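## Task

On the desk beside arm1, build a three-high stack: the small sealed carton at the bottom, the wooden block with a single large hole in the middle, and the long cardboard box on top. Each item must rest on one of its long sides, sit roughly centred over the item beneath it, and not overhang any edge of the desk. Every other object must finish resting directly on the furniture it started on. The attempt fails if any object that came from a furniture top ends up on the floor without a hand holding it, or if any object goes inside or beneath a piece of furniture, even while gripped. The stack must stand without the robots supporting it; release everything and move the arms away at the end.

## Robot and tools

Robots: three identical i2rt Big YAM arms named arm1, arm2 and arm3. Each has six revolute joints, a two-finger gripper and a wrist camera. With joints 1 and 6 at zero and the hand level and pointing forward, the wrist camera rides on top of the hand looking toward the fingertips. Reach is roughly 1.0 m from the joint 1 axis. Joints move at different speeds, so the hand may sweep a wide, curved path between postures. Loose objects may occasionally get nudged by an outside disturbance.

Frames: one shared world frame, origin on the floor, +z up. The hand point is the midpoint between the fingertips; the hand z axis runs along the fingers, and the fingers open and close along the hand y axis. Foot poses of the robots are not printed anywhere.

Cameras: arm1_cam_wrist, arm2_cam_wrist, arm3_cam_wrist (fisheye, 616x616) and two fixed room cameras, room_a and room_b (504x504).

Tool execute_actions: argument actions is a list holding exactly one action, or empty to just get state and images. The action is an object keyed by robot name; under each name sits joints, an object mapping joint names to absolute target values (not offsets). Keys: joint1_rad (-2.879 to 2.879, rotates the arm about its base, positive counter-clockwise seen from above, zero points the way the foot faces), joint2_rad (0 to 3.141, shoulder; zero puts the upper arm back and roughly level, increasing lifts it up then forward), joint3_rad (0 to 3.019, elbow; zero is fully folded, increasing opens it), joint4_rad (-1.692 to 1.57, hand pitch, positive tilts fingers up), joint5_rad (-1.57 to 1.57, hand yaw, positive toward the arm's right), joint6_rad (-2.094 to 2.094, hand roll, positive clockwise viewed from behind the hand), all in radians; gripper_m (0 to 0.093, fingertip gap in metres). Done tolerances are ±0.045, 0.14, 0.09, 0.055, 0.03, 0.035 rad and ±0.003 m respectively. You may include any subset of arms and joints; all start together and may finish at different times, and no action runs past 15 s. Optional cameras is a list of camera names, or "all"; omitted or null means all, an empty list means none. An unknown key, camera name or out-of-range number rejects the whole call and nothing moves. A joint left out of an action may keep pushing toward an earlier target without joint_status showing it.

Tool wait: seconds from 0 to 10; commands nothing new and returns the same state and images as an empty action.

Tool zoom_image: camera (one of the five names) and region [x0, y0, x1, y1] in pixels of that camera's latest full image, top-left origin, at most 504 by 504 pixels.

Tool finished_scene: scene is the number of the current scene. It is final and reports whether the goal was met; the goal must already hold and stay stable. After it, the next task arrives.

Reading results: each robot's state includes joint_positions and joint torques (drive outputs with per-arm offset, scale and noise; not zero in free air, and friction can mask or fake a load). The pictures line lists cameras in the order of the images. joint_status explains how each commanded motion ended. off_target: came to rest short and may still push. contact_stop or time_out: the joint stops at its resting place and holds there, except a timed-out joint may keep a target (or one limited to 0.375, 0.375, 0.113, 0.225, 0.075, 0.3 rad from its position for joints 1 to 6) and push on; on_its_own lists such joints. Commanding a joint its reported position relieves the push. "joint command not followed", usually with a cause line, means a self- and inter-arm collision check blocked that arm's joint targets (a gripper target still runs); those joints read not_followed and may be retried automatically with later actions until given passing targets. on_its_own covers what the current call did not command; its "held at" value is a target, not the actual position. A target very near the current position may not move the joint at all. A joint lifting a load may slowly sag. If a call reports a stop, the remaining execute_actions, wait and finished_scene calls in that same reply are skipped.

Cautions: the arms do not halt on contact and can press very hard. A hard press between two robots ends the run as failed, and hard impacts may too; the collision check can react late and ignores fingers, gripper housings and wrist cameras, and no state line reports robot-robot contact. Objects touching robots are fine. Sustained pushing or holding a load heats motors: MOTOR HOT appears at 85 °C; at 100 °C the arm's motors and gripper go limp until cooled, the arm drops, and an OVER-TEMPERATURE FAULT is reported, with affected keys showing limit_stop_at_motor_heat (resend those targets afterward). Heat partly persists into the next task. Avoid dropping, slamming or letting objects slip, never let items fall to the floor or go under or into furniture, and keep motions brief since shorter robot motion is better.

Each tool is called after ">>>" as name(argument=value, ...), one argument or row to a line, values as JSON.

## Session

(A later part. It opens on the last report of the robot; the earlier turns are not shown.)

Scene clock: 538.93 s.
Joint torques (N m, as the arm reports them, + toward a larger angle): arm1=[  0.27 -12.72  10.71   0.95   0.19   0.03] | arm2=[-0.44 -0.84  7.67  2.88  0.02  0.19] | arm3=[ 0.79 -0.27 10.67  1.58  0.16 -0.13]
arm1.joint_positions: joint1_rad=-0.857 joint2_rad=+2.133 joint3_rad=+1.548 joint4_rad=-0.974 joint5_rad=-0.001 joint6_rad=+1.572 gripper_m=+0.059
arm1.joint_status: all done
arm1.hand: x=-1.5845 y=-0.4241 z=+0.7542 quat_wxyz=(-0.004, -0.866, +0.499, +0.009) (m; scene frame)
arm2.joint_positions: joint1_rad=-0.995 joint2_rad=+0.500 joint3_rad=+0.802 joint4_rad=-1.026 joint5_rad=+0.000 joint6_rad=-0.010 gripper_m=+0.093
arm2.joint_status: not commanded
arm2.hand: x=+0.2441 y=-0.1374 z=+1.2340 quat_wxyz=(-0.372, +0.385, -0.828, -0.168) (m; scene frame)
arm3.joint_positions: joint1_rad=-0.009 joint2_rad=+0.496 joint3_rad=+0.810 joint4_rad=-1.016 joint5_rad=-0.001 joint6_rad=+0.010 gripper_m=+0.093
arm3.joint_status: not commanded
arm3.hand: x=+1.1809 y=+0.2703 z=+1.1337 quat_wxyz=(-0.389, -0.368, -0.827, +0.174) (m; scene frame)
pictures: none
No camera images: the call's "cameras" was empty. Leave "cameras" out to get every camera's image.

>>> execute_actions(
  actions=[
    {"arm1":{"joints":{"joint2_rad":2.125,"gripper_m":0.093}}},
  ],
  cameras=[],
)

>>> execute_actions(
  actions=[
    {"arm1":{"joints":{"joint2_rad":2.01,"joint3_rad":1.70,"joint4_rad":-1.26}}},
  ],
  cameras=["arm1_cam_wrist"],
)

>>> execute_actions(
  actions=[
    {"arm1":{"joints":{"joint1_rad":-0.425,"joint2_rad":2.03,"joint3_rad":1.775,"joint4_rad":-1.29,"joint6_rad":0.98}}},
  ],
  cameras=["arm1_cam_wrist"],
)

Scene clock: 548.97 s.
Joint torques (N m, as the arm reports them, + toward a larger angle): arm1=[  0.29 -18.17  10.68   0.88   0.17   0.03] | arm2=[-0.44 -0.62  7.73  2.87  0.    0.21] | arm3=[ 0.8  -0.27 10.67  1.58  0.16 -0.13]
arm1.joint_positions: joint1_rad=-0.857 joint2_rad=+2.131 joint3_rad=+1.548 joint4_rad=-0.973 joint5_rad=-0.001 joint6_rad=+1.572 gripper_m=+0.093
arm1.joint_status: all done
arm1.hand: x=-1.5851 y=-0.4243 z=+0.7553 quat_wxyz=(-0.006, -0.866, +0.499, +0.010) (m; scene frame)
arm2.joint_positions: joint1_rad=-0.995 joint2_rad=+0.500 joint3_rad=+0.802 joint4_rad=-1.026 joint5_rad=+0.000 joint6_rad=-0.010 gripper_m=+0.093
arm2.joint_status: not commanded
arm2.hand: x=+0.2441 y=-0.1374 z=+1.2340 quat_wxyz=(-0.372, +0.385, -0.828, -0.168) (m; scene frame)
arm3.joint_positions: joint1_rad=-0.009 joint2_rad=+0.496 joint3_rad=+0.810 joint4_rad=-1.016 joint5_rad=-0.001 joint6_rad=+0.010 gripper_m=+0.093
arm3.joint_status: not commanded
arm3.hand: x=+1.1809 y=+0.2703 z=+1.1337 quat_wxyz=(-0.389, -0.368, -0.827, +0.174) (m; scene frame)
pictures: none
No camera images: the call's "cameras" was empty. Leave "cameras" out to get every camera's image.

Scene clock: 550.07 s.
Joint torques (N m, as the arm reports them, + toward a larger angle): arm1=[  0.28 -15.09  12.25  -0.26   0.17   0.03] | arm2=[-0.69 -1.05  7.75  2.89  0.03  0.2 ] | arm3=[ 0.79 -0.28 10.67  1.58  0.16 -0.13]
arm1.joint_positions: joint1_rad=-0.857 joint2_rad=+1.983 joint3_rad=+1.679 joint4_rad=-1.245 joint5_rad=-0.001 joint6_rad=+1.572 gripper_m=+0.093
arm1.joint_status: all done
arm1.hand: x=-1.5857 y=-0.4266 z=+0.8866 quat_wxyz=(-0.009, -0.866, +0.499, +0.012) (m; scene frame)
arm2.joint_positions: joint1_rad=-0.995 joint2_rad=+0.500 joint3_rad=+0.802 joint4_rad=-1.026 joint5_rad=+0.000 joint6_rad=-0.010 gripper_m=+0.093
arm2.joint_status: not commanded
arm2.hand: x=+0.2441 y=-0.1374 z=+1.2340 quat_wxyz=(-0.372, +0.385, -0.828, -0.168) (m; scene frame)
arm3.joint_positions: joint1_rad=-0.009 joint2_rad=+0.496 joint3_rad=+0.810 joint4_rad=-1.016 joint5_rad=-0.001 joint6_rad=+0.010 gripper_m=+0.093
arm3.joint_status: not commanded
arm3.hand: x=+1.1809 y=+0.2703 z=+1.1337 quat_wxyz=(-0.389, -0.368, -0.827, +0.174) (m; scene frame)
pictures: arm1_cam_wrist
Images, in order (width x height): arm1_cam_wrist 616x616.

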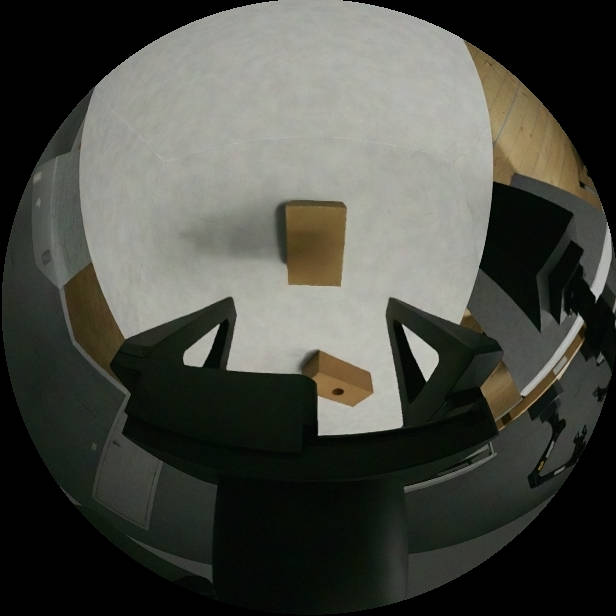

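Scene clock: 551.67 s.
Joint torques (N m, as the arm reports them, + toward a larger angle): arm1=[  0.64 -15.97  13.99  -0.21   0.17  -0.1 ] | arm2=[-1.06 -0.86  7.72  2.77  0.03  0.23] | arm3=[ 0.81 -0.29 10.67  1.58  0.16 -0.13]
arm1.joint_positions: joint1_rad=-0.435 joint2_rad=+2.007 joint3_rad=+1.736 joint4_rad=-1.275 joint5_rad=-0.001 joint6_rad=+0.990 gripper_m=+0.093
arm1.joint_status: all done
arm1.hand: x=-1.4219 y=-0.6242 z=+0.8895 quat_wxyz=(-0.006, -1.000, +0.020, +0.011) (m; scene frame)
arm2.joint_positions: joint1_rad=-0.995 joint2_rad=+0.500 joint3_rad=+0.802 joint4_rad=-1.026 joint5_rad=+0.000 joint6_rad=-0.010 gripper_m=+0.093
arm2.joint_status: not commanded
arm2.hand: x=+0.2441 y=-0.1374 z=+1.2340 quat_wxyz=(-0.372, +0.385, -0.828, -0.168) (m; scene frame)
arm3.joint_positions: joint1_rad=-0.009 joint2_rad=+0.496 joint3_rad=+0.810 joint4_rad=-1.016 joint5_rad=-0.001 joint6_rad=+0.010 gripper_m=+0.093
arm3.joint_status: not commanded
arm3.hand: x=+1.1809 y=+0.2703 z=+1.1337 quat_wxyz=(-0.389, -0.368, -0.827, +0.174) (m; scene frame)
pictures: arm1_cam_wrist
Images, in order (width x height): arm1_cam_wrist 616x616.

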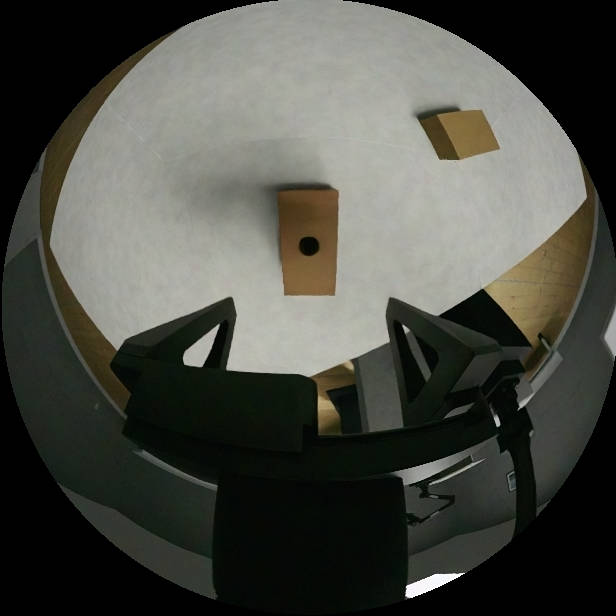

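>>> execute_actions(
  actions=[
    {"arm1":{"joints":{"joint2_rad":2.155,"joint3_rad":1.645,"joint4_rad":-1.015}}},
  ],
  cameras=["arm1_cam_wrist"],
)

Scene clock: 561.87 s.
Joint torques (N m, as the arm reports them, + toward a larger angle): arm1=[  0.49 -19.5   10.79   1.02   0.17  -0.1 ] | arm2=[-0.79 -0.94  7.72  2.84  0.01  0.21] | arm3=[ 0.81 -0.27 10.68  1.58  0.16 -0.13]
arm1.joint_positions: joint1_rad=-0.435 joint2_rad=+2.164 joint3_rad=+1.630 joint4_rad=-1.030 joint5_rad=-0.001 joint6_rad=+0.989 gripper_m=+0.093
arm1.joint_status: all done
arm1.hand: x=-1.4250 y=-0.6256 z=+0.7592 quat_wxyz=(+0.001, -1.000, +0.020, +0.007) (m; scene frame)
arm2.joint_positions: joint1_rad=-0.995 joint2_rad=+0.500 joint3_rad=+0.802 joint4_rad=-1.026 joint5_rad=+0.000 joint6_rad=-0.010 gripper_m=+0.093
arm2.joint_status: not commanded
arm2.hand: x=+0.2441 y=-0.1374 z=+1.2340 quat_wxyz=(-0.372, +0.385, -0.828, -0.168) (m; scene frame)
arm3.joint_positions: joint1_rad=-0.009 joint2_rad=+0.496 joint3_rad=+0.810 joint4_rad=-1.016 joint5_rad=-0.001 joint6_rad=+0.010 gripper_m=+0.093
arm3.joint_status: not commanded
arm3.hand: x=+1.1809 y=+0.2703 z=+1.1337 quat_wxyz=(-0.389, -0.368, -0.827, +0.174) (m; scene frame)
pictures: arm1_cam_wrist
Images, in order (width x height): arm1_cam_wrist 616x616.

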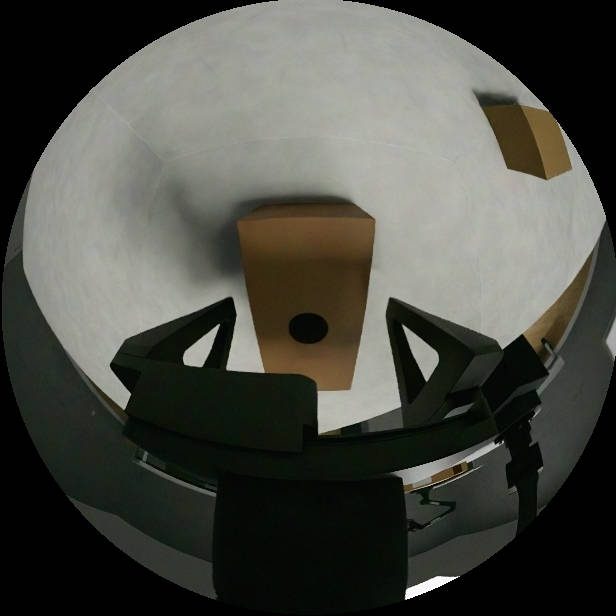

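>>> execute_actions(
  actions=[
    {"arm1":{"joints":{"gripper_m":0.035}}},
  ],
  cameras=[],
)

>>> execute_actions(
  actions=[
    {"arm1":{"joints":{"joint2_rad":2.025,"joint3_rad":1.695,"joint4_rad":-1.25}}},
  ],
  cameras=[],
)

>>> execute_actions(
  actions=[
    {"arm1":{"joints":{"joint1_rad":-0.85,"joint6_rad":1.58}}},
  ],
  cameras=["arm1_cam_wrist","room_a"],
)

Scene clock: 574.03 s.
Joint torques (N m, as the arm reports them, + toward a larger angle): arm1=[  0.48 -19.25  10.76   0.96   0.16  -0.09] | arm2=[-0.84 -0.34  7.73  2.82  0.04  0.21] | arm3=[ 0.79 -0.28 10.67  1.57  0.16 -0.13]
arm1.joint_positions: joint1_rad=-0.435 joint2_rad=+2.164 joint3_rad=+1.630 joint4_rad=-1.029 joint5_rad=-0.001 joint6_rad=+0.988 gripper_m=+0.059
arm1.joint_status: gripper_m off_target (ended at +0.059, target +0.035)
arm1.hand: x=-1.4253 y=-0.6259 z=+0.7592 quat_wxyz=(+0.000, -1.000, +0.020, +0.007) (m; scene frame)
arm2.joint_positions: joint1_rad=-0.995 joint2_rad=+0.500 joint3_rad=+0.802 joint4_rad=-1.026 joint5_rad=+0.000 joint6_rad=-0.010 gripper_m=+0.093
arm2.joint_status: not commanded
arm2.hand: x=+0.2441 y=-0.1374 z=+1.2340 quat_wxyz=(-0.372, +0.385, -0.828, -0.168) (m; scene frame)
arm3.joint_positions: joint1_rad=-0.009 joint2_rad=+0.496 joint3_rad=+0.810 joint4_rad=-1.016 joint5_rad=-0.001 joint6_rad=+0.010 gripper_m=+0.093
arm3.joint_status: not commanded
arm3.hand: x=+1.1809 y=+0.2703 z=+1.1337 quat_wxyz=(-0.389, -0.368, -0.827, +0.174) (m; scene frame)
pictures: none
No camera images: the call's "cameras" was empty. Leave "cameras" out to get every camera's image.

Scene clock: 575.10 s.
Joint torques (N m, as the arm reports them, + toward a larger angle): arm1=[  0.46 -17.31  13.52  -0.32   0.16  -0.09] | arm2=[-0.57 -0.83  7.82  2.87  0.    0.2 ] | arm3=[ 0.79 -0.27 10.67  1.58  0.16 -0.13]
arm1.joint_positions: joint1_rad=-0.435 joint2_rad=+2.023 joint3_rad=+1.656 joint4_rad=-1.236 joint5_rad=-0.001 joint6_rad=+0.988 gripper_m=+0.059
arm1.joint_status: all done
arm1.hand: x=-1.4105 y=-0.6074 z=+0.8516 quat_wxyz=(+0.017, -1.000, +0.020, -0.004) (m; scene frame)
arm2.joint_positions: joint1_rad=-0.995 joint2_rad=+0.500 joint3_rad=+0.802 joint4_rad=-1.026 joint5_rad=+0.000 joint6_rad=-0.010 gripper_m=+0.093
arm2.joint_status: not commanded
arm2.hand: x=+0.2441 y=-0.1374 z=+1.2340 quat_wxyz=(-0.372, +0.385, -0.828, -0.168) (m; scene frame)
arm3.joint_positions: joint1_rad=-0.009 joint2_rad=+0.496 joint3_rad=+0.810 joint4_rad=-1.016 joint5_rad=-0.001 joint6_rad=+0.010 gripper_m=+0.093
arm3.joint_status: not commanded
arm3.hand: x=+1.1809 y=+0.2703 z=+1.1337 quat_wxyz=(-0.389, -0.368, -0.827, +0.174) (m; scene frame)
pictures: none
No camera images: the call's "cameras" was empty. Leave "cameras" out to get every camera's image.

Scene clock: 576.87 s.
Joint torques (N m, as the arm reports them, + toward a larger angle): arm1=[ -0.91 -17.12  13.53  -0.36   0.14   0.06] | arm2=[-0.57 -1.35  7.77  2.94 -0.01  0.21] | arm3=[ 0.78 -0.3  10.67  1.58  0.17 -0.13]
arm1.joint_positions: joint1_rad=-0.841 joint2_rad=+2.023 joint3_rad=+1.656 joint4_rad=-1.236 joint5_rad=+0.000 joint6_rad=+1.571 gripper_m=+0.059
arm1.joint_status: all done
arm1.hand: x=-1.5740 y=-0.4301 z=+0.8548 quat_wxyz=(+0.015, -0.870, +0.492, -0.001) (m; scene frame)
arm2.joint_positions: joint1_rad=-0.995 joint2_rad=+0.500 joint3_rad=+0.802 joint4_rad=-1.026 joint5_rad=+0.000 joint6_rad=-0.010 gripper_m=+0.093
arm2.joint_status: not commanded
arm2.hand: x=+0.2441 y=-0.1374 z=+1.2340 quat_wxyz=(-0.372, +0.385, -0.828, -0.168) (m; scene frame)
arm3.joint_positions: joint1_rad=-0.009 joint2_rad=+0.496 joint3_rad=+0.810 joint4_rad=-1.016 joint5_rad=-0.001 joint6_rad=+0.010 gripper_m=+0.093
arm3.joint_status: not commanded
arm3.hand: x=+1.1809 y=+0.2703 z=+1.1337 quat_wxyz=(-0.389, -0.368, -0.827, +0.174) (m; scene frame)
pictures: arm1_cam_wrist, room_a
Images, in order (width x height): arm1_cam_wrist 616x616, room_a 504x504.

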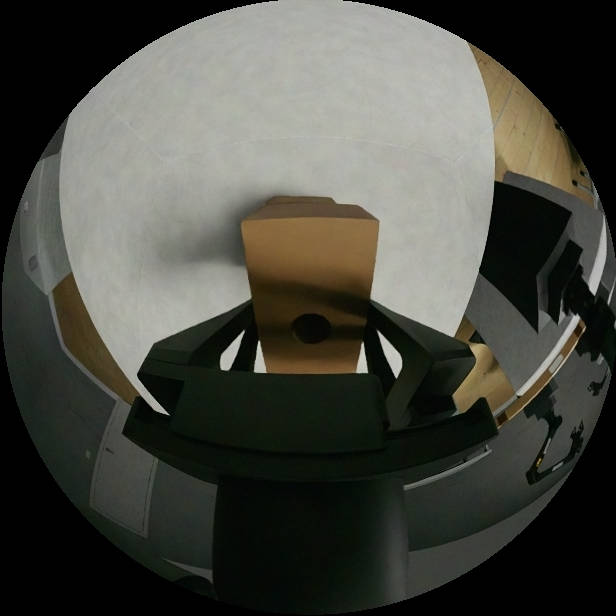

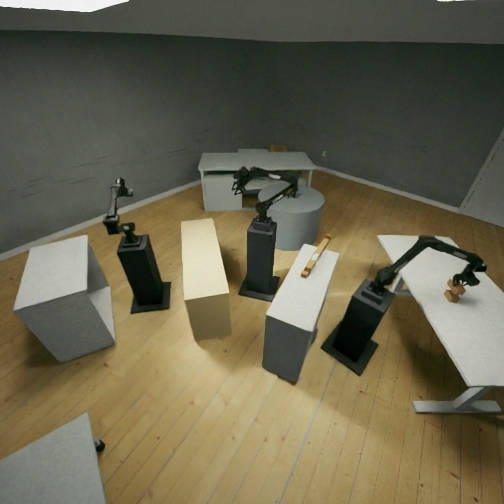

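>>> execute_actions(
  actions=[
    {"arm1":{"joints":{"joint1_rad":-0.868,"joint2_rad":2.06,"joint3_rad":1.63,"joint4_rad":-1.112}}},
  ],
  cameras=["arm1_cam_wrist"],
)

Scene clock: 585.77 s.
Joint torques (N m, as the arm reports them, + toward a larger angle): arm1=[ -0.61 -17.15  10.56   1.02   0.15   0.04] | arm2=[-0.73 -0.98  7.72  2.81  0.04  0.21] | arm3=[ 0.8  -0.3  10.67  1.58  0.16 -0.13]
arm1.joint_positions: joint1_rad=-0.863 joint2_rad=+2.054 joint3_rad=+1.623 joint4_rad=-1.128 joint5_rad=+0.000 joint6_rad=+1.571 gripper_m=+0.059
arm1.joint_status: all done
arm1.hand: x=-1.5902 y=-0.4242 z=+0.8253 quat_wxyz=(-0.004, -0.865, +0.502, +0.010) (m; scene frame)
arm2.joint_positions: joint1_rad=-0.995 joint2_rad=+0.500 joint3_rad=+0.802 joint4_rad=-1.026 joint5_rad=+0.000 joint6_rad=-0.010 gripper_m=+0.093
arm2.joint_status: not commanded
arm2.hand: x=+0.2441 y=-0.1374 z=+1.2340 quat_wxyz=(-0.372, +0.385, -0.828, -0.168) (m; scene frame)
arm3.joint_positions: joint1_rad=-0.009 joint2_rad=+0.496 joint3_rad=+0.810 joint4_rad=-1.016 joint5_rad=-0.001 joint6_rad=+0.010 gripper_m=+0.093
arm3.joint_status: not commanded
arm3.hand: x=+1.1809 y=+0.2703 z=+1.1337 quat_wxyz=(-0.389, -0.368, -0.827, +0.174) (m; scene frame)
pictures: arm1_cam_wrist
Images, in order (width x height): arm1_cam_wrist 616x616.

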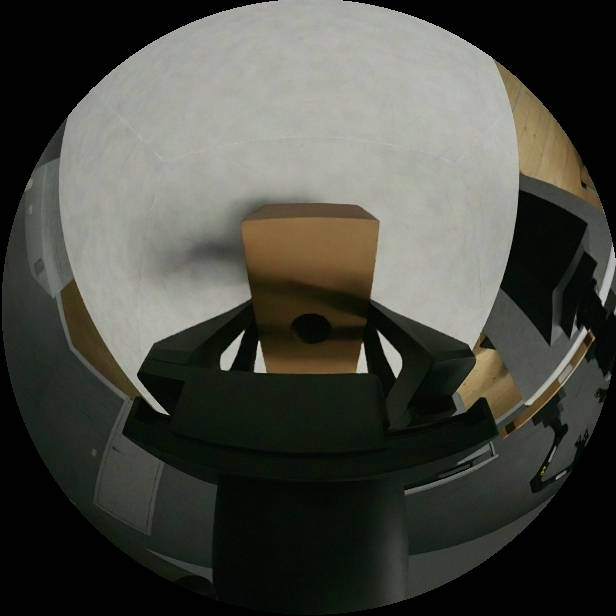

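>>> execute_actions(
  actions=[
    {"arm1":{"joints":{"joint2_rad":2.11}}},
  ],
  cameras=["room_a","room_b"],
)

Scene clock: 589.70 s.
Joint torques (N m, as the arm reports them, + toward a larger angle): arm1=[ -0.67 -15.78  10.4    0.71   0.15   0.03] | arm2=[-0.56 -0.77  7.72  2.84  0.01  0.17] | arm3=[ 0.79 -0.29 10.67  1.58  0.16 -0.13]
arm1.joint_positions: joint1_rad=-0.863 joint2_rad=+2.083 joint3_rad=+1.623 joint4_rad=-1.122 joint5_rad=+0.000 joint6_rad=+1.572 gripper_m=+0.059
arm1.joint_status: all done
arm1.hand: x=-1.5889 y=-0.4232 z=+0.8081 quat_wxyz=(+0.006, -0.865, +0.502, +0.004) (m; scene frame)
arm2.joint_positions: joint1_rad=-0.995 joint2_rad=+0.500 joint3_rad=+0.802 joint4_rad=-1.026 joint5_rad=+0.000 joint6_rad=-0.010 gripper_m=+0.093
arm2.joint_status: not commanded
arm2.hand: x=+0.2441 y=-0.1374 z=+1.2340 quat_wxyz=(-0.372, +0.385, -0.828, -0.168) (m; scene frame)
arm3.joint_positions: joint1_rad=-0.009 joint2_rad=+0.496 joint3_rad=+0.810 joint4_rad=-1.016 joint5_rad=-0.001 joint6_rad=+0.010 gripper_m=+0.093
arm3.joint_status: not commanded
arm3.hand: x=+1.1809 y=+0.2703 z=+1.1337 quat_wxyz=(-0.389, -0.368, -0.827, +0.174) (m; scene frame)
pictures: room_a, room_b
Images, in order (width x height): room_a 504x504, room_b 504x504.

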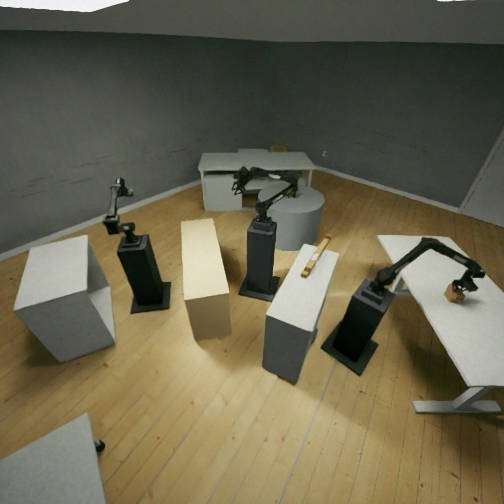

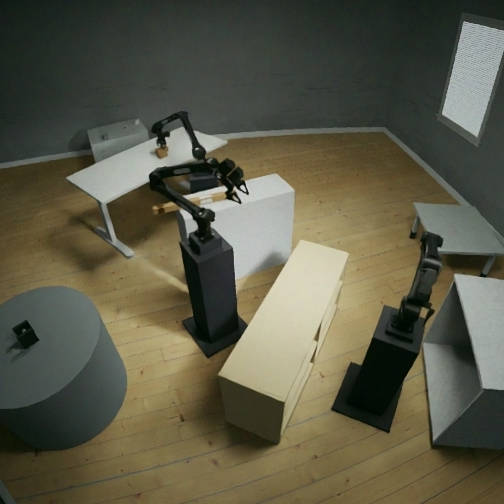

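>>> execute_actions(
  actions=[
    {"arm1":{"joints":{"joint2_rad":2.075,"gripper_m":0.093}}},
  ],
  cameras=[],
)

>>> execute_actions(
  actions=[
    {"arm1":{"joints":{"joint2_rad":1.96,"joint3_rad":1.78,"joint4_rad":-1.39}}},
  ],
  cameras=["arm1_cam_wrist"],
)

>>> execute_actions(
  actions=[
    {"arm1":{"joints":{"joint1_rad":1.46,"joint2_rad":1.84,"joint3_rad":1.6,"joint4_rad":-1.315,"joint6_rad":1.22}}},
  ],
  cameras=["arm1_cam_wrist"],
)

Scene clock: 601.63 s.
Joint torques (N m, as the arm reports them, + toward a larger angle): arm1=[ -0.63 -18.53  10.39   0.72   0.15   0.03] | arm2=[-0.42 -0.93  7.73  2.76  0.01  0.18] | arm3=[ 0.79 -0.3  10.67  1.58  0.16 -0.13]
arm1.joint_positions: joint1_rad=-0.863 joint2_rad=+2.082 joint3_rad=+1.623 joint4_rad=-1.122 joint5_rad=+0.000 joint6_rad=+1.573 gripper_m=+0.093
arm1.joint_status: all done
arm1.hand: x=-1.5890 y=-0.4233 z=+0.8088 quat_wxyz=(+0.005, -0.865, +0.502, +0.004) (m; scene frame)
arm2.joint_positions: joint1_rad=-0.995 joint2_rad=+0.500 joint3_rad=+0.802 joint4_rad=-1.026 joint5_rad=+0.000 joint6_rad=-0.010 gripper_m=+0.093
arm2.joint_status: not commanded
arm2.hand: x=+0.2441 y=-0.1374 z=+1.2340 quat_wxyz=(-0.372, +0.385, -0.828, -0.168) (m; scene frame)
arm3.joint_positions: joint1_rad=-0.009 joint2_rad=+0.496 joint3_rad=+0.810 joint4_rad=-1.016 joint5_rad=-0.001 joint6_rad=+0.010 gripper_m=+0.093
arm3.joint_status: not commanded
arm3.hand: x=+1.1809 y=+0.2703 z=+1.1337 quat_wxyz=(-0.389, -0.368, -0.827, +0.174) (m; scene frame)
pictures: none
No camera images: the call's "cameras" was empty. Leave "cameras" out to get every camera's image.

Scene clock: 602.77 s.
Joint torques (N m, as the arm reports them, + toward a larger angle): arm1=[ -0.64 -14.72  12.67  -0.25   0.15   0.03] | arm2=[-0.27 -0.71  7.81  2.87  0.04  0.17] | arm3=[ 0.79 -0.29 10.67  1.59  0.16 -0.13]
arm1.joint_positions: joint1_rad=-0.863 joint2_rad=+1.933 joint3_rad=+1.758 joint4_rad=-1.375 joint5_rad=+0.000 joint6_rad=+1.573 gripper_m=+0.093
arm1.joint_status: all done
arm1.hand: x=-1.5827 y=-0.4216 z=+0.9445 quat_wxyz=(-0.008, -0.865, +0.502, +0.012) (m; scene frame)
arm2.joint_positions: joint1_rad=-0.995 joint2_rad=+0.500 joint3_rad=+0.802 joint4_rad=-1.026 joint5_rad=+0.000 joint6_rad=-0.010 gripper_m=+0.093
arm2.joint_status: not commanded
arm2.hand: x=+0.2441 y=-0.1374 z=+1.2340 quat_wxyz=(-0.372, +0.385, -0.828, -0.168) (m; scene frame)
arm3.joint_positions: joint1_rad=-0.009 joint2_rad=+0.496 joint3_rad=+0.810 joint4_rad=-1.016 joint5_rad=-0.001 joint6_rad=+0.010 gripper_m=+0.093
arm3.joint_status: not commanded
arm3.hand: x=+1.1809 y=+0.2703 z=+1.1337 quat_wxyz=(-0.389, -0.368, -0.827, +0.174) (m; scene frame)
pictures: arm1_cam_wrist
Images, in order (width x height): arm1_cam_wrist 616x616.

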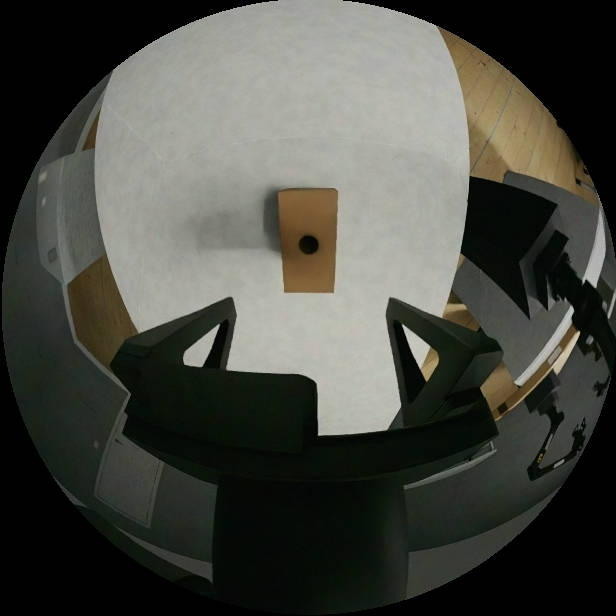

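Scene clock: 605.13 s.
Joint torques (N m, as the arm reports them, + toward a larger angle): arm1=[ -0.51 -16.52  10.08   0.49   0.14  -0.08] | arm2=[-1.03 -1.18  7.84  2.86  0.02  0.2 ] | arm3=[ 0.79 -0.29 10.66  1.58  0.16 -0.13]
arm1.joint_positions: joint1_rad=+1.469 joint2_rad=+1.851 joint3_rad=+1.605 joint4_rad=-1.319 joint5_rad=-0.001 joint6_rad=+1.227 gripper_m=+0.093
arm1.joint_status: all done
arm1.hand: x=-0.5214 y=-0.2843 z=+0.9230 quat_wxyz=(+0.004, -0.688, -0.726, -0.001) (m; scene frame)
arm2.joint_positions: joint1_rad=-0.995 joint2_rad=+0.500 joint3_rad=+0.802 joint4_rad=-1.026 joint5_rad=+0.000 joint6_rad=-0.010 gripper_m=+0.093
arm2.joint_status: not commanded
arm2.hand: x=+0.2441 y=-0.1374 z=+1.2340 quat_wxyz=(-0.372, +0.385, -0.828, -0.168) (m; scene frame)
arm3.joint_positions: joint1_rad=-0.009 joint2_rad=+0.496 joint3_rad=+0.810 joint4_rad=-1.016 joint5_rad=-0.001 joint6_rad=+0.010 gripper_m=+0.093
arm3.joint_status: not commanded
arm3.hand: x=+1.1809 y=+0.2703 z=+1.1337 quat_wxyz=(-0.389, -0.368, -0.827, +0.174) (m; scene frame)
pictures: arm1_cam_wrist
Images, in order (width x height): arm1_cam_wrist 616x616.

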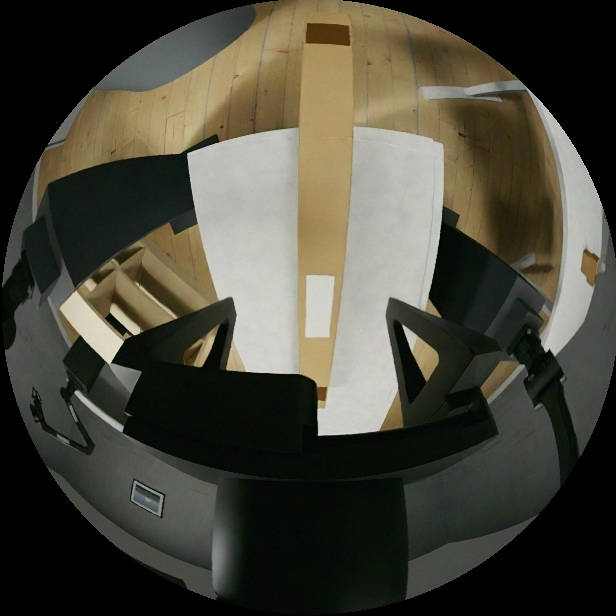

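>>> execute_actions(
  actions=[
    {"arm1":{"joints":{"joint2_rad":1.875,"joint3_rad":1.47,"joint4_rad":-1.135}}},
  ],
  cameras=["arm1_cam_wrist"],
)

Scene clock: 622.10 s.
Joint torques (N m, as the arm reports them, + toward a larger angle): arm1=[ -0.56 -14.39  10.39   1.05   0.14  -0.09] | arm2=[-0.93 -1.09  7.75  2.8   0.06  0.2 ] | arm3=[ 0.8  -0.3  10.68  1.58  0.16 -0.13]
arm1.joint_positions: joint1_rad=+1.469 joint2_rad=+1.860 joint3_rad=+1.466 joint4_rad=-1.151 joint5_rad=-0.001 joint6_rad=+1.227 gripper_m=+0.093
arm1.joint_status: all done
arm1.hand: x=-0.5312 y=-0.2811 z=+0.8684 quat_wxyz=(-0.005, -0.688, -0.726, -0.006) (m; scene frame)
arm2.joint_positions: joint1_rad=-0.995 joint2_rad=+0.500 joint3_rad=+0.802 joint4_rad=-1.026 joint5_rad=+0.000 joint6_rad=-0.010 gripper_m=+0.093
arm2.joint_status: not commanded
arm2.hand: x=+0.2441 y=-0.1374 z=+1.2340 quat_wxyz=(-0.372, +0.385, -0.828, -0.168) (m; scene frame)
arm3.joint_positions: joint1_rad=-0.009 joint2_rad=+0.496 joint3_rad=+0.810 joint4_rad=-1.016 joint5_rad=-0.001 joint6_rad=+0.010 gripper_m=+0.093
arm3.joint_status: not commanded
arm3.hand: x=+1.1809 y=+0.2703 z=+1.1337 quat_wxyz=(-0.389, -0.368, -0.827, +0.174) (m; scene frame)
pictures: arm1_cam_wrist
Images, in order (width x height): arm1_cam_wrist 616x616.

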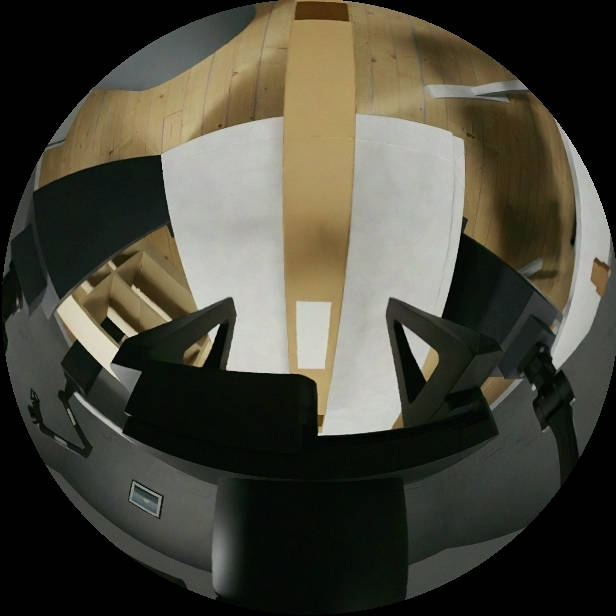

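>>> execute_actions(
  actions=[
    {"arm1":{"joints":{"joint2_rad":1.94,"joint3_rad":1.405,"joint4_rad":-1.015,"joint6_rad":1.265}}},
  ],
  cameras=["arm1_cam_wrist"],
)

Scene clock: 628.53 s.
Joint torques (N m, as the arm reports them, + toward a larger angle): arm1=[ -0.56 -14.97   9.77   0.96   0.14   0.04] | arm2=[-0.34 -0.51  7.88  2.9   0.01  0.19] | arm3=[ 0.8  -0.31 10.67  1.58  0.16 -0.13]
arm1.joint_positions: joint1_rad=+1.469 joint2_rad=+1.933 joint3_rad=+1.400 joint4_rad=-1.030 joint5_rad=-0.001 joint6_rad=+1.256 gripper_m=+0.093
arm1.joint_status: all done
arm1.hand: x=-0.5354 y=-0.2796 z=+0.8072 quat_wxyz=(+0.004, -0.698, -0.716, -0.001) (m; scene frame)
arm2.joint_positions: joint1_rad=-0.995 joint2_rad=+0.500 joint3_rad=+0.802 joint4_rad=-1.026 joint5_rad=+0.000 joint6_rad=-0.010 gripper_m=+0.093
arm2.joint_status: not commanded
arm2.hand: x=+0.2441 y=-0.1374 z=+1.2340 quat_wxyz=(-0.372, +0.385, -0.828, -0.168) (m; scene frame)
arm3.joint_positions: joint1_rad=-0.009 joint2_rad=+0.496 joint3_rad=+0.810 joint4_rad=-1.016 joint5_rad=-0.001 joint6_rad=+0.010 gripper_m=+0.093
arm3.joint_status: not commanded
arm3.hand: x=+1.1809 y=+0.2703 z=+1.1337 quat_wxyz=(-0.389, -0.368, -0.827, +0.174) (m; scene frame)
pictures: arm1_cam_wrist
Images, in order (width x height): arm1_cam_wrist 616x616.

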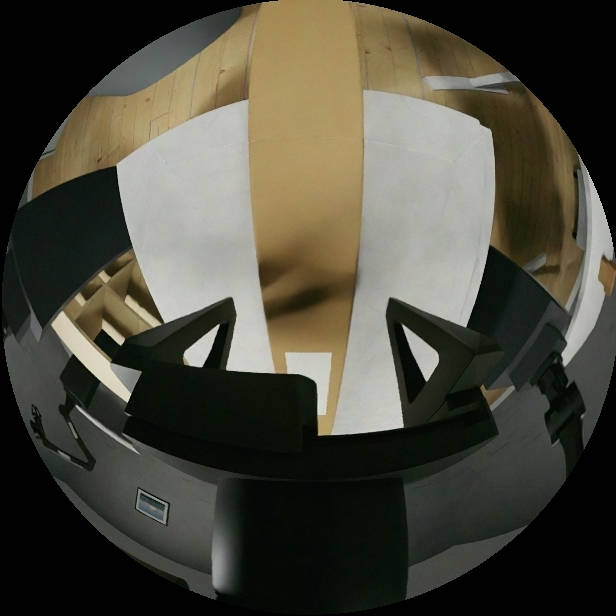

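>>> execute_actions(
  actions=[
    {"arm1":{"joints":{"joint1_rad":1.452,"joint2_rad":1.975,"joint4_rad":-0.995}}},
  ],
  cameras=["arm1_cam_wrist"],
)

Scene clock: 635.33 s.
Joint torques (N m, as the arm reports them, + toward a larger angle): arm1=[ -0.6  -13.82   9.63   1.02   0.15   0.04] | arm2=[-0.65 -0.24  7.85  2.82  0.03  0.21] | arm3=[ 0.8  -0.31 10.67  1.57  0.16 -0.13]
arm1.joint_positions: joint1_rad=+1.462 joint2_rad=+1.949 joint3_rad=+1.400 joint4_rad=-1.011 joint5_rad=-0.001 joint6_rad=+1.256 gripper_m=+0.093
arm1.joint_status: all done
arm1.hand: x=-0.5337 y=-0.2842 z=+0.7989 quat_wxyz=(+0.002, -0.701, -0.713, -0.002) (m; scene frame)
arm2.joint_positions: joint1_rad=-0.995 joint2_rad=+0.500 joint3_rad=+0.802 joint4_rad=-1.026 joint5_rad=+0.000 joint6_rad=-0.010 gripper_m=+0.093
arm2.joint_status: not commanded
arm2.hand: x=+0.2441 y=-0.1374 z=+1.2340 quat_wxyz=(-0.372, +0.385, -0.828, -0.168) (m; scene frame)
arm3.joint_positions: joint1_rad=-0.009 joint2_rad=+0.496 joint3_rad=+0.810 joint4_rad=-1.016 joint5_rad=-0.001 joint6_rad=+0.010 gripper_m=+0.093
arm3.joint_status: not commanded
arm3.hand: x=+1.1809 y=+0.2703 z=+1.1337 quat_wxyz=(-0.389, -0.368, -0.827, +0.174) (m; scene frame)
pictures: arm1_cam_wrist
Images, in order (width x height): arm1_cam_wrist 616x616.

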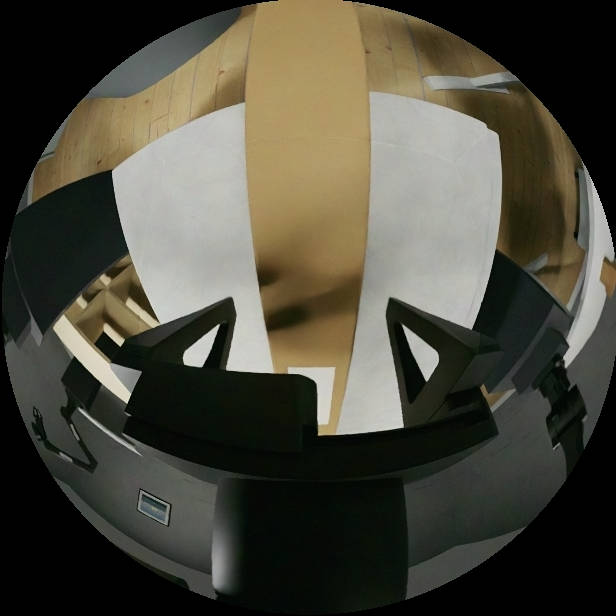

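>>> execute_actions(
  actions=[
    {"arm1":{"joints":{"joint2_rad":1.995}}},
  ],
  cameras=[],
)

>>> execute_actions(
  actions=[
    {"arm1":{"joints":{"gripper_m":0.025}}},
  ],
  cameras=["arm1_cam_wrist"],
)

Scene clock: 641.83 s.
Joint torques (N m, as the arm reports them, + toward a larger angle): arm1=[ -0.63 -14.12   9.63   0.96   0.14   0.05] | arm2=[-0.54 -0.82  7.76  2.97  0.02  0.19] | arm3=[ 0.79 -0.29 10.68  1.58  0.16 -0.13]
arm1.joint_positions: joint1_rad=+1.462 joint2_rad=+1.970 joint3_rad=+1.400 joint4_rad=-1.011 joint5_rad=-0.001 joint6_rad=+1.256 gripper_m=+0.093
arm1.joint_status: all done
arm1.hand: x=-0.5364 y=-0.2833 z=+0.7874 quat_wxyz=(+0.011, -0.701, -0.713, +0.003) (m; scene frame)
arm2.joint_positions: joint1_rad=-0.995 joint2_rad=+0.500 joint3_rad=+0.802 joint4_rad=-1.026 joint5_rad=+0.000 joint6_rad=-0.010 gripper_m=+0.093
arm2.joint_status: not commanded
arm2.hand: x=+0.2441 y=-0.1374 z=+1.2340 quat_wxyz=(-0.372, +0.385, -0.828, -0.168) (m; scene frame)
arm3.joint_positions: joint1_rad=-0.009 joint2_rad=+0.496 joint3_rad=+0.810 joint4_rad=-1.016 joint5_rad=-0.001 joint6_rad=+0.010 gripper_m=+0.093
arm3.joint_status: not commanded
arm3.hand: x=+1.1809 y=+0.2703 z=+1.1337 quat_wxyz=(-0.389, -0.368, -0.827, +0.174) (m; scene frame)
pictures: none
No camera images: the call's "cameras" was empty. Leave "cameras" out to get every camera's image.

Scene clock: 642.50 s.
Joint torques (N m, as the arm reports them, + toward a larger angle): arm1=[ -0.63 -14.06   9.57   0.92   0.14   0.02] | arm2=[-0.57 -1.14  7.68  2.94  0.02  0.2 ] | arm3=[ 0.78 -0.3  10.68  1.58  0.16 -0.13]
arm1.joint_positions: joint1_rad=+1.462 joint2_rad=+1.970 joint3_rad=+1.400 joint4_rad=-1.010 joint5_rad=-0.001 joint6_rad=+1.259 gripper_m=+0.049
arm1.joint_status: gripper_m off_target (ended at +0.049, target +0.025)
arm1.hand: x=-0.5362 y=-0.2834 z=+0.7874 quat_wxyz=(+0.011, -0.702, -0.712, +0.002) (m; scene frame)
arm2.joint_positions: joint1_rad=-0.995 joint2_rad=+0.500 joint3_rad=+0.802 joint4_rad=-1.026 joint5_rad=+0.000 joint6_rad=-0.010 gripper_m=+0.093
arm2.joint_status: not commanded
arm2.hand: x=+0.2441 y=-0.1374 z=+1.2340 quat_wxyz=(-0.372, +0.385, -0.828, -0.168) (m; scene frame)
arm3.joint_positions: joint1_rad=-0.009 joint2_rad=+0.496 joint3_rad=+0.810 joint4_rad=-1.016 joint5_rad=-0.001 joint6_rad=+0.010 gripper_m=+0.093
arm3.joint_status: not commanded
arm3.hand: x=+1.1809 y=+0.2703 z=+1.1337 quat_wxyz=(-0.389, -0.368, -0.827, +0.174) (m; scene frame)
pictures: arm1_cam_wrist
Images, in order (width x height): arm1_cam_wrist 616x616.

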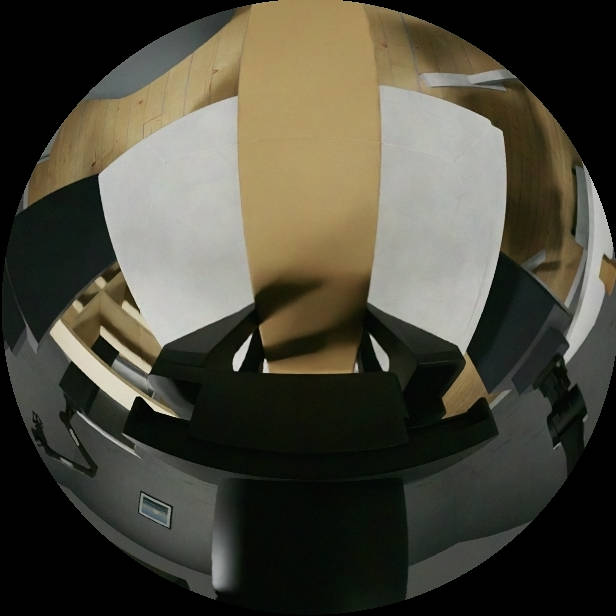

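>>> execute_actions(
  actions=[
    {"arm1":{"joints":{"joint2_rad":1.82,"joint3_rad":1.62,"joint4_rad":-1.35}}},
  ],
  cameras=["room_a"],
)

>>> execute_actions(
  actions=[
    {"arm1":{"joints":{"joint1_rad":-0.855,"joint2_rad":1.94,"joint3_rad":1.79,"joint4_rad":-1.39,"joint6_rad":1.58}}},
  ],
  cameras=["arm1_cam_wrist","room_a","room_b"],
)

Scene clock: 655.60 s.
Joint torques (N m, as the arm reports them, + toward a larger angle): arm1=[ -0.62 -13.78  12.13  -0.24   0.14   0.02] | arm2=[-0.56 -1.52  7.77  2.9   0.03  0.2 ] | arm3=[ 0.77 -0.28 10.67  1.58  0.16 -0.13]
arm1.joint_positions: joint1_rad=+1.462 joint2_rad=+1.802 joint3_rad=+1.604 joint4_rad=-1.335 joint5_rad=-0.001 joint6_rad=+1.259 gripper_m=+0.049
arm1.joint_status: all done
arm1.hand: x=-0.5275 y=-0.2869 z=+0.9489 quat_wxyz=(-0.010, -0.702, -0.712, -0.008) (m; scene frame)
arm2.joint_positions: joint1_rad=-0.995 joint2_rad=+0.500 joint3_rad=+0.802 joint4_rad=-1.026 joint5_rad=+0.000 joint6_rad=-0.010 gripper_m=+0.093
arm2.joint_status: not commanded
arm2.hand: x=+0.2441 y=-0.1374 z=+1.2340 quat_wxyz=(-0.372, +0.385, -0.828, -0.168) (m; scene frame)
arm3.joint_positions: joint1_rad=-0.009 joint2_rad=+0.496 joint3_rad=+0.810 joint4_rad=-1.016 joint5_rad=-0.001 joint6_rad=+0.010 gripper_m=+0.093
arm3.joint_status: not commanded
arm3.hand: x=+1.1809 y=+0.2703 z=+1.1337 quat_wxyz=(-0.389, -0.368, -0.827, +0.174) (m; scene frame)
pictures: room_a
Images, in order (width x height): room_a 504x504.

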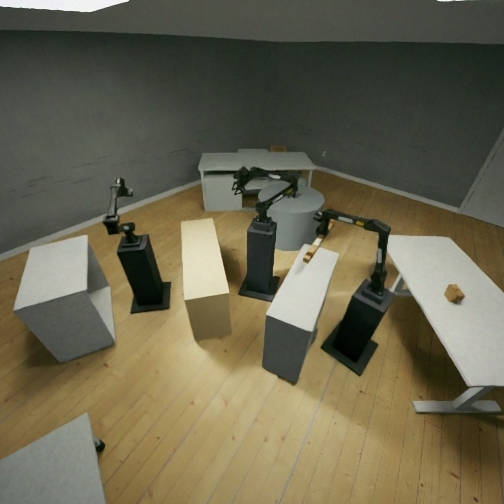

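Scene clock: 658.03 s.
Joint torques (N m, as the arm reports them, + toward a larger angle): arm1=[  0.14 -16.8   13.63  -0.19   0.07   0.03] | arm2=[-1.06 -0.91  7.68  2.7   0.04  0.22] | arm3=[ 0.82 -0.29 10.67  1.58  0.16 -0.13]
arm1.joint_positions: joint1_rad=-0.861 joint2_rad=+1.939 joint3_rad=+1.756 joint4_rad=-1.378 joint5_rad=+0.002 joint6_rad=+1.572 gripper_m=+0.049
arm1.joint_status: all done
arm1.hand: x=-1.5816 y=-0.4216 z=+0.9401 quat_wxyz=(-0.003, -0.865, +0.501, +0.010) (m; scene frame)
arm2.joint_positions: joint1_rad=-0.995 joint2_rad=+0.500 joint3_rad=+0.802 joint4_rad=-1.026 joint5_rad=+0.000 joint6_rad=-0.010 gripper_m=+0.093
arm2.joint_status: not commanded
arm2.hand: x=+0.2441 y=-0.1374 z=+1.2340 quat_wxyz=(-0.372, +0.385, -0.828, -0.168) (m; scene frame)
arm3.joint_positions: joint1_rad=-0.009 joint2_rad=+0.496 joint3_rad=+0.810 joint4_rad=-1.016 joint5_rad=-0.001 joint6_rad=+0.010 gripper_m=+0.093
arm3.joint_status: not commanded
arm3.hand: x=+1.1809 y=+0.2703 z=+1.1337 quat_wxyz=(-0.389, -0.368, -0.827, +0.174) (m; scene frame)
pictures: arm1_cam_wrist, room_a, room_b
Images, in order (width x height): arm1_cam_wrist 616x616, room_a 504x504, room_b 504x504.

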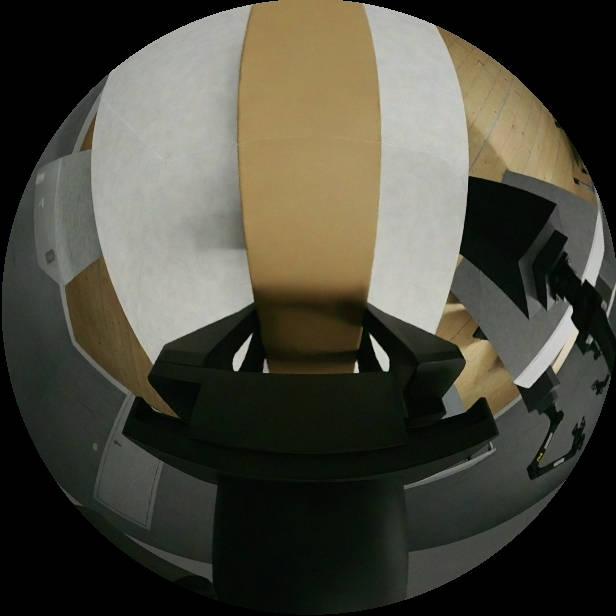

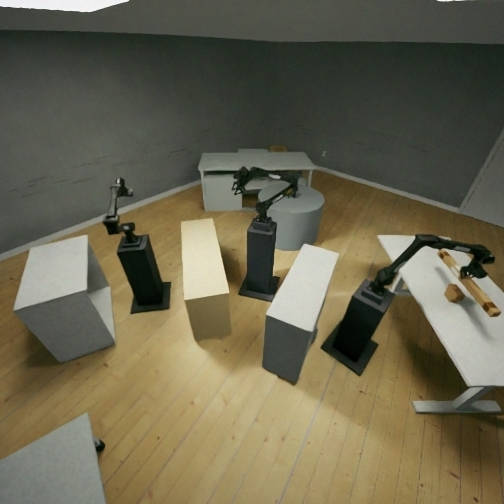

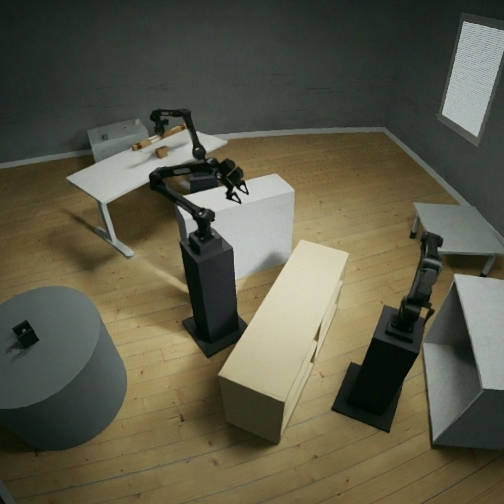

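>>> execute_actions(
  actions=[
    {"arm1":{"joints":{"joint2_rad":2.02,"joint3_rad":1.68,"joint4_rad":-1.19}}},
  ],
  cameras=["room_a"],
)

>>> zoom_image(
  camera="room_a",
  region=[404, 230, 504, 330],
)

Scene clock: 665.37 s.
Joint torques (N m, as the arm reports them, + toward a larger angle): arm1=[  0.22 -17.57  11.06   1.04   0.07   0.03] | arm2=[-0.99 -0.73  7.83  2.91  0.04  0.21] | arm3=[ 0.79 -0.31 10.67  1.58  0.16 -0.13]
arm1.joint_positions: joint1_rad=-0.861 joint2_rad=+2.021 joint3_rad=+1.671 joint4_rad=-1.206 joint5_rad=+0.002 joint6_rad=+1.572 gripper_m=+0.049
arm1.joint_status: all done
arm1.hand: x=-1.5915 y=-0.4262 z=+0.8613 quat_wxyz=(-0.005, -0.865, +0.501, +0.011) (m; scene frame)
arm2.joint_positions: joint1_rad=-0.995 joint2_rad=+0.500 joint3_rad=+0.802 joint4_rad=-1.026 joint5_rad=+0.000 joint6_rad=-0.010 gripper_m=+0.093
arm2.joint_status: not commanded
arm2.hand: x=+0.2441 y=-0.1374 z=+1.2340 quat_wxyz=(-0.372, +0.385, -0.828, -0.168) (m; scene frame)
arm3.joint_positions: joint1_rad=-0.009 joint2_rad=+0.496 joint3_rad=+0.810 joint4_rad=-1.016 joint5_rad=-0.001 joint6_rad=+0.010 gripper_m=+0.093
arm3.joint_status: not commanded
arm3.hand: x=+1.1809 y=+0.2703 z=+1.1337 quat_wxyz=(-0.389, -0.368, -0.827, +0.174) (m; scene frame)
pictures: room_a
Images, in order (width x height): room_a 504x504.

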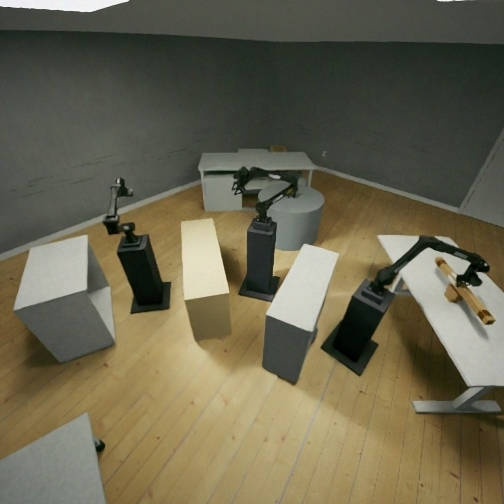

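Region (404, 230, 504, 330) of room_a's 504x504 image, scaled by 5.040, with more detail than that image has.

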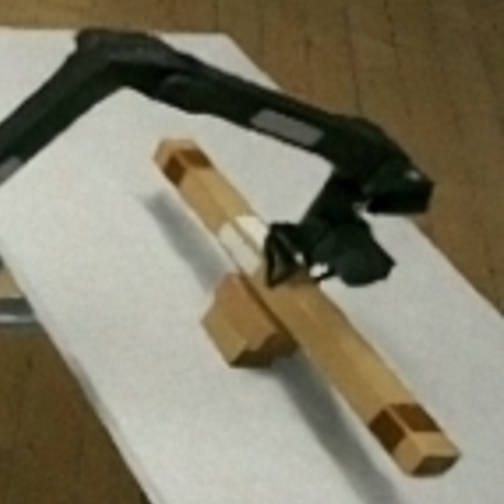

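>>> execute_actions(
  actions=[
    {"arm1":{"joints":{"joint2_rad":2.065}}},
  ],
  cameras=["room_a"],
)

>>> zoom_image(
  camera="room_a",
  region=[404, 230, 504, 330],
)

Scene clock: 670.37 s.
Joint torques (N m, as the arm reports them, + toward a larger angle): arm1=[  0.23 -16.04  10.96   0.97   0.07   0.04] | arm2=[-0.51 -1.16  7.78  2.89  0.02  0.2 ] | arm3=[ 0.74 -0.3  10.67  1.58  0.16 -0.13]
arm1.joint_positions: joint1_rad=-0.861 joint2_rad=+2.043 joint3_rad=+1.671 joint4_rad=-1.206 joint5_rad=+0.002 joint6_rad=+1.572 gripper_m=+0.049
arm1.joint_status: all done
arm1.hand: x=-1.5903 y=-0.4253 z=+0.8483 quat_wxyz=(+0.005, -0.865, +0.501, +0.006) (m; scene frame)
arm2.joint_positions: joint1_rad=-0.995 joint2_rad=+0.500 joint3_rad=+0.802 joint4_rad=-1.026 joint5_rad=+0.000 joint6_rad=-0.010 gripper_m=+0.093
arm2.joint_status: not commanded
arm2.hand: x=+0.2441 y=-0.1374 z=+1.2340 quat_wxyz=(-0.372, +0.385, -0.828, -0.168) (m; scene frame)
arm3.joint_positions: joint1_rad=-0.009 joint2_rad=+0.496 joint3_rad=+0.810 joint4_rad=-1.016 joint5_rad=-0.001 joint6_rad=+0.010 gripper_m=+0.093
arm3.joint_status: not commanded
arm3.hand: x=+1.1809 y=+0.2703 z=+1.1337 quat_wxyz=(-0.389, -0.368, -0.827, +0.174) (m; scene frame)
pictures: room_a
Images, in order (width x height): room_a 504x504.

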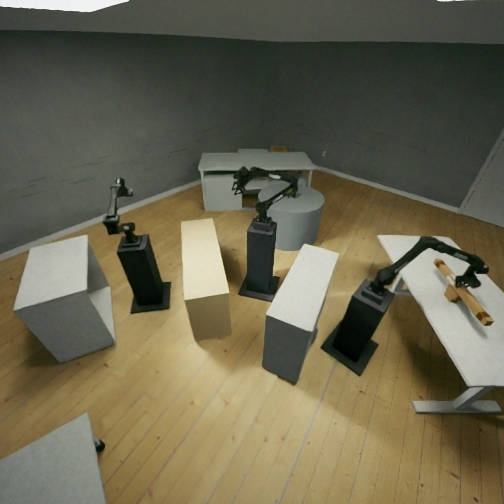

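Region (404, 230, 504, 330) of room_a's 504x504 image, scaled by 5.040, with more detail than that image has.

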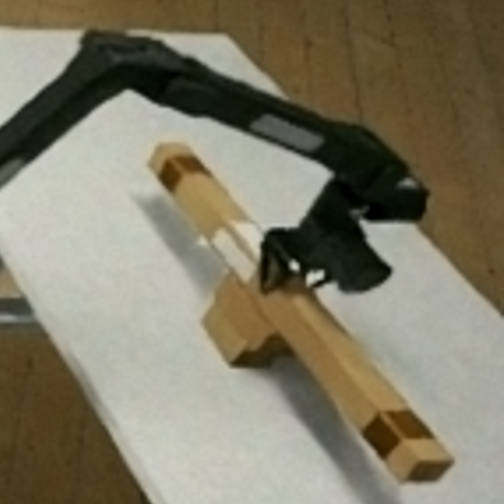

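>>> execute_actions(
  actions=[
    {"arm1":{"joints":{"joint2_rad":2.095,"joint4_rad":-1.175}}},
  ],
  cameras=["room_a"],
)

>>> zoom_image(
  camera="room_a",
  region=[404, 230, 504, 330],
)

Scene clock: 675.97 s.
Joint torques (N m, as the arm reports them, + toward a larger angle): arm1=[  0.21 -14.14  10.94   1.16   0.22   0.03] | arm2=[-0.66 -1.14  7.65  2.85  0.    0.22] | arm3=[ 0.78 -0.28 10.67  1.58  0.16 -0.13]
arm1.joint_positions: joint1_rad=-0.861 joint2_rad=+2.048 joint3_rad=+1.671 joint4_rad=-1.195 joint5_rad=-0.002 joint6_rad=+1.572 gripper_m=+0.049
arm1.joint_status: all done
arm1.hand: x=-1.5920 y=-0.4270 z=+0.8454 quat_wxyz=(+0.001, -0.865, +0.501, +0.005) (m; scene frame)
arm2.joint_positions: joint1_rad=-0.995 joint2_rad=+0.500 joint3_rad=+0.802 joint4_rad=-1.026 joint5_rad=+0.000 joint6_rad=-0.010 gripper_m=+0.093
arm2.joint_status: not commanded
arm2.hand: x=+0.2441 y=-0.1374 z=+1.2340 quat_wxyz=(-0.372, +0.385, -0.828, -0.168) (m; scene frame)
arm3.joint_positions: joint1_rad=-0.009 joint2_rad=+0.496 joint3_rad=+0.810 joint4_rad=-1.016 joint5_rad=-0.001 joint6_rad=+0.010 gripper_m=+0.093
arm3.joint_status: not commanded
arm3.hand: x=+1.1809 y=+0.2703 z=+1.1337 quat_wxyz=(-0.389, -0.368, -0.827, +0.174) (m; scene frame)
pictures: room_a
Images, in order (width x height): room_a 504x504.

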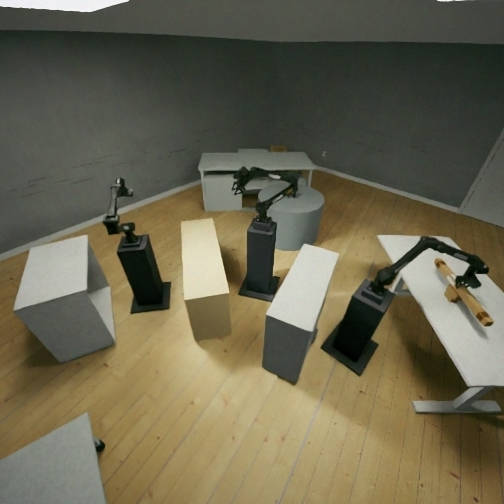

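Region (404, 230, 504, 330) of room_a's 504x504 image, scaled by 5.040, with more detail than that image has.

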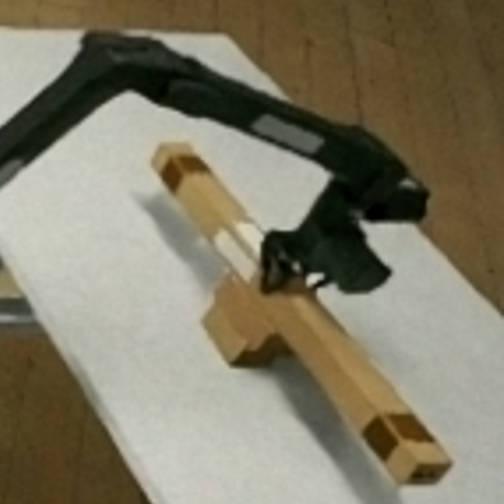

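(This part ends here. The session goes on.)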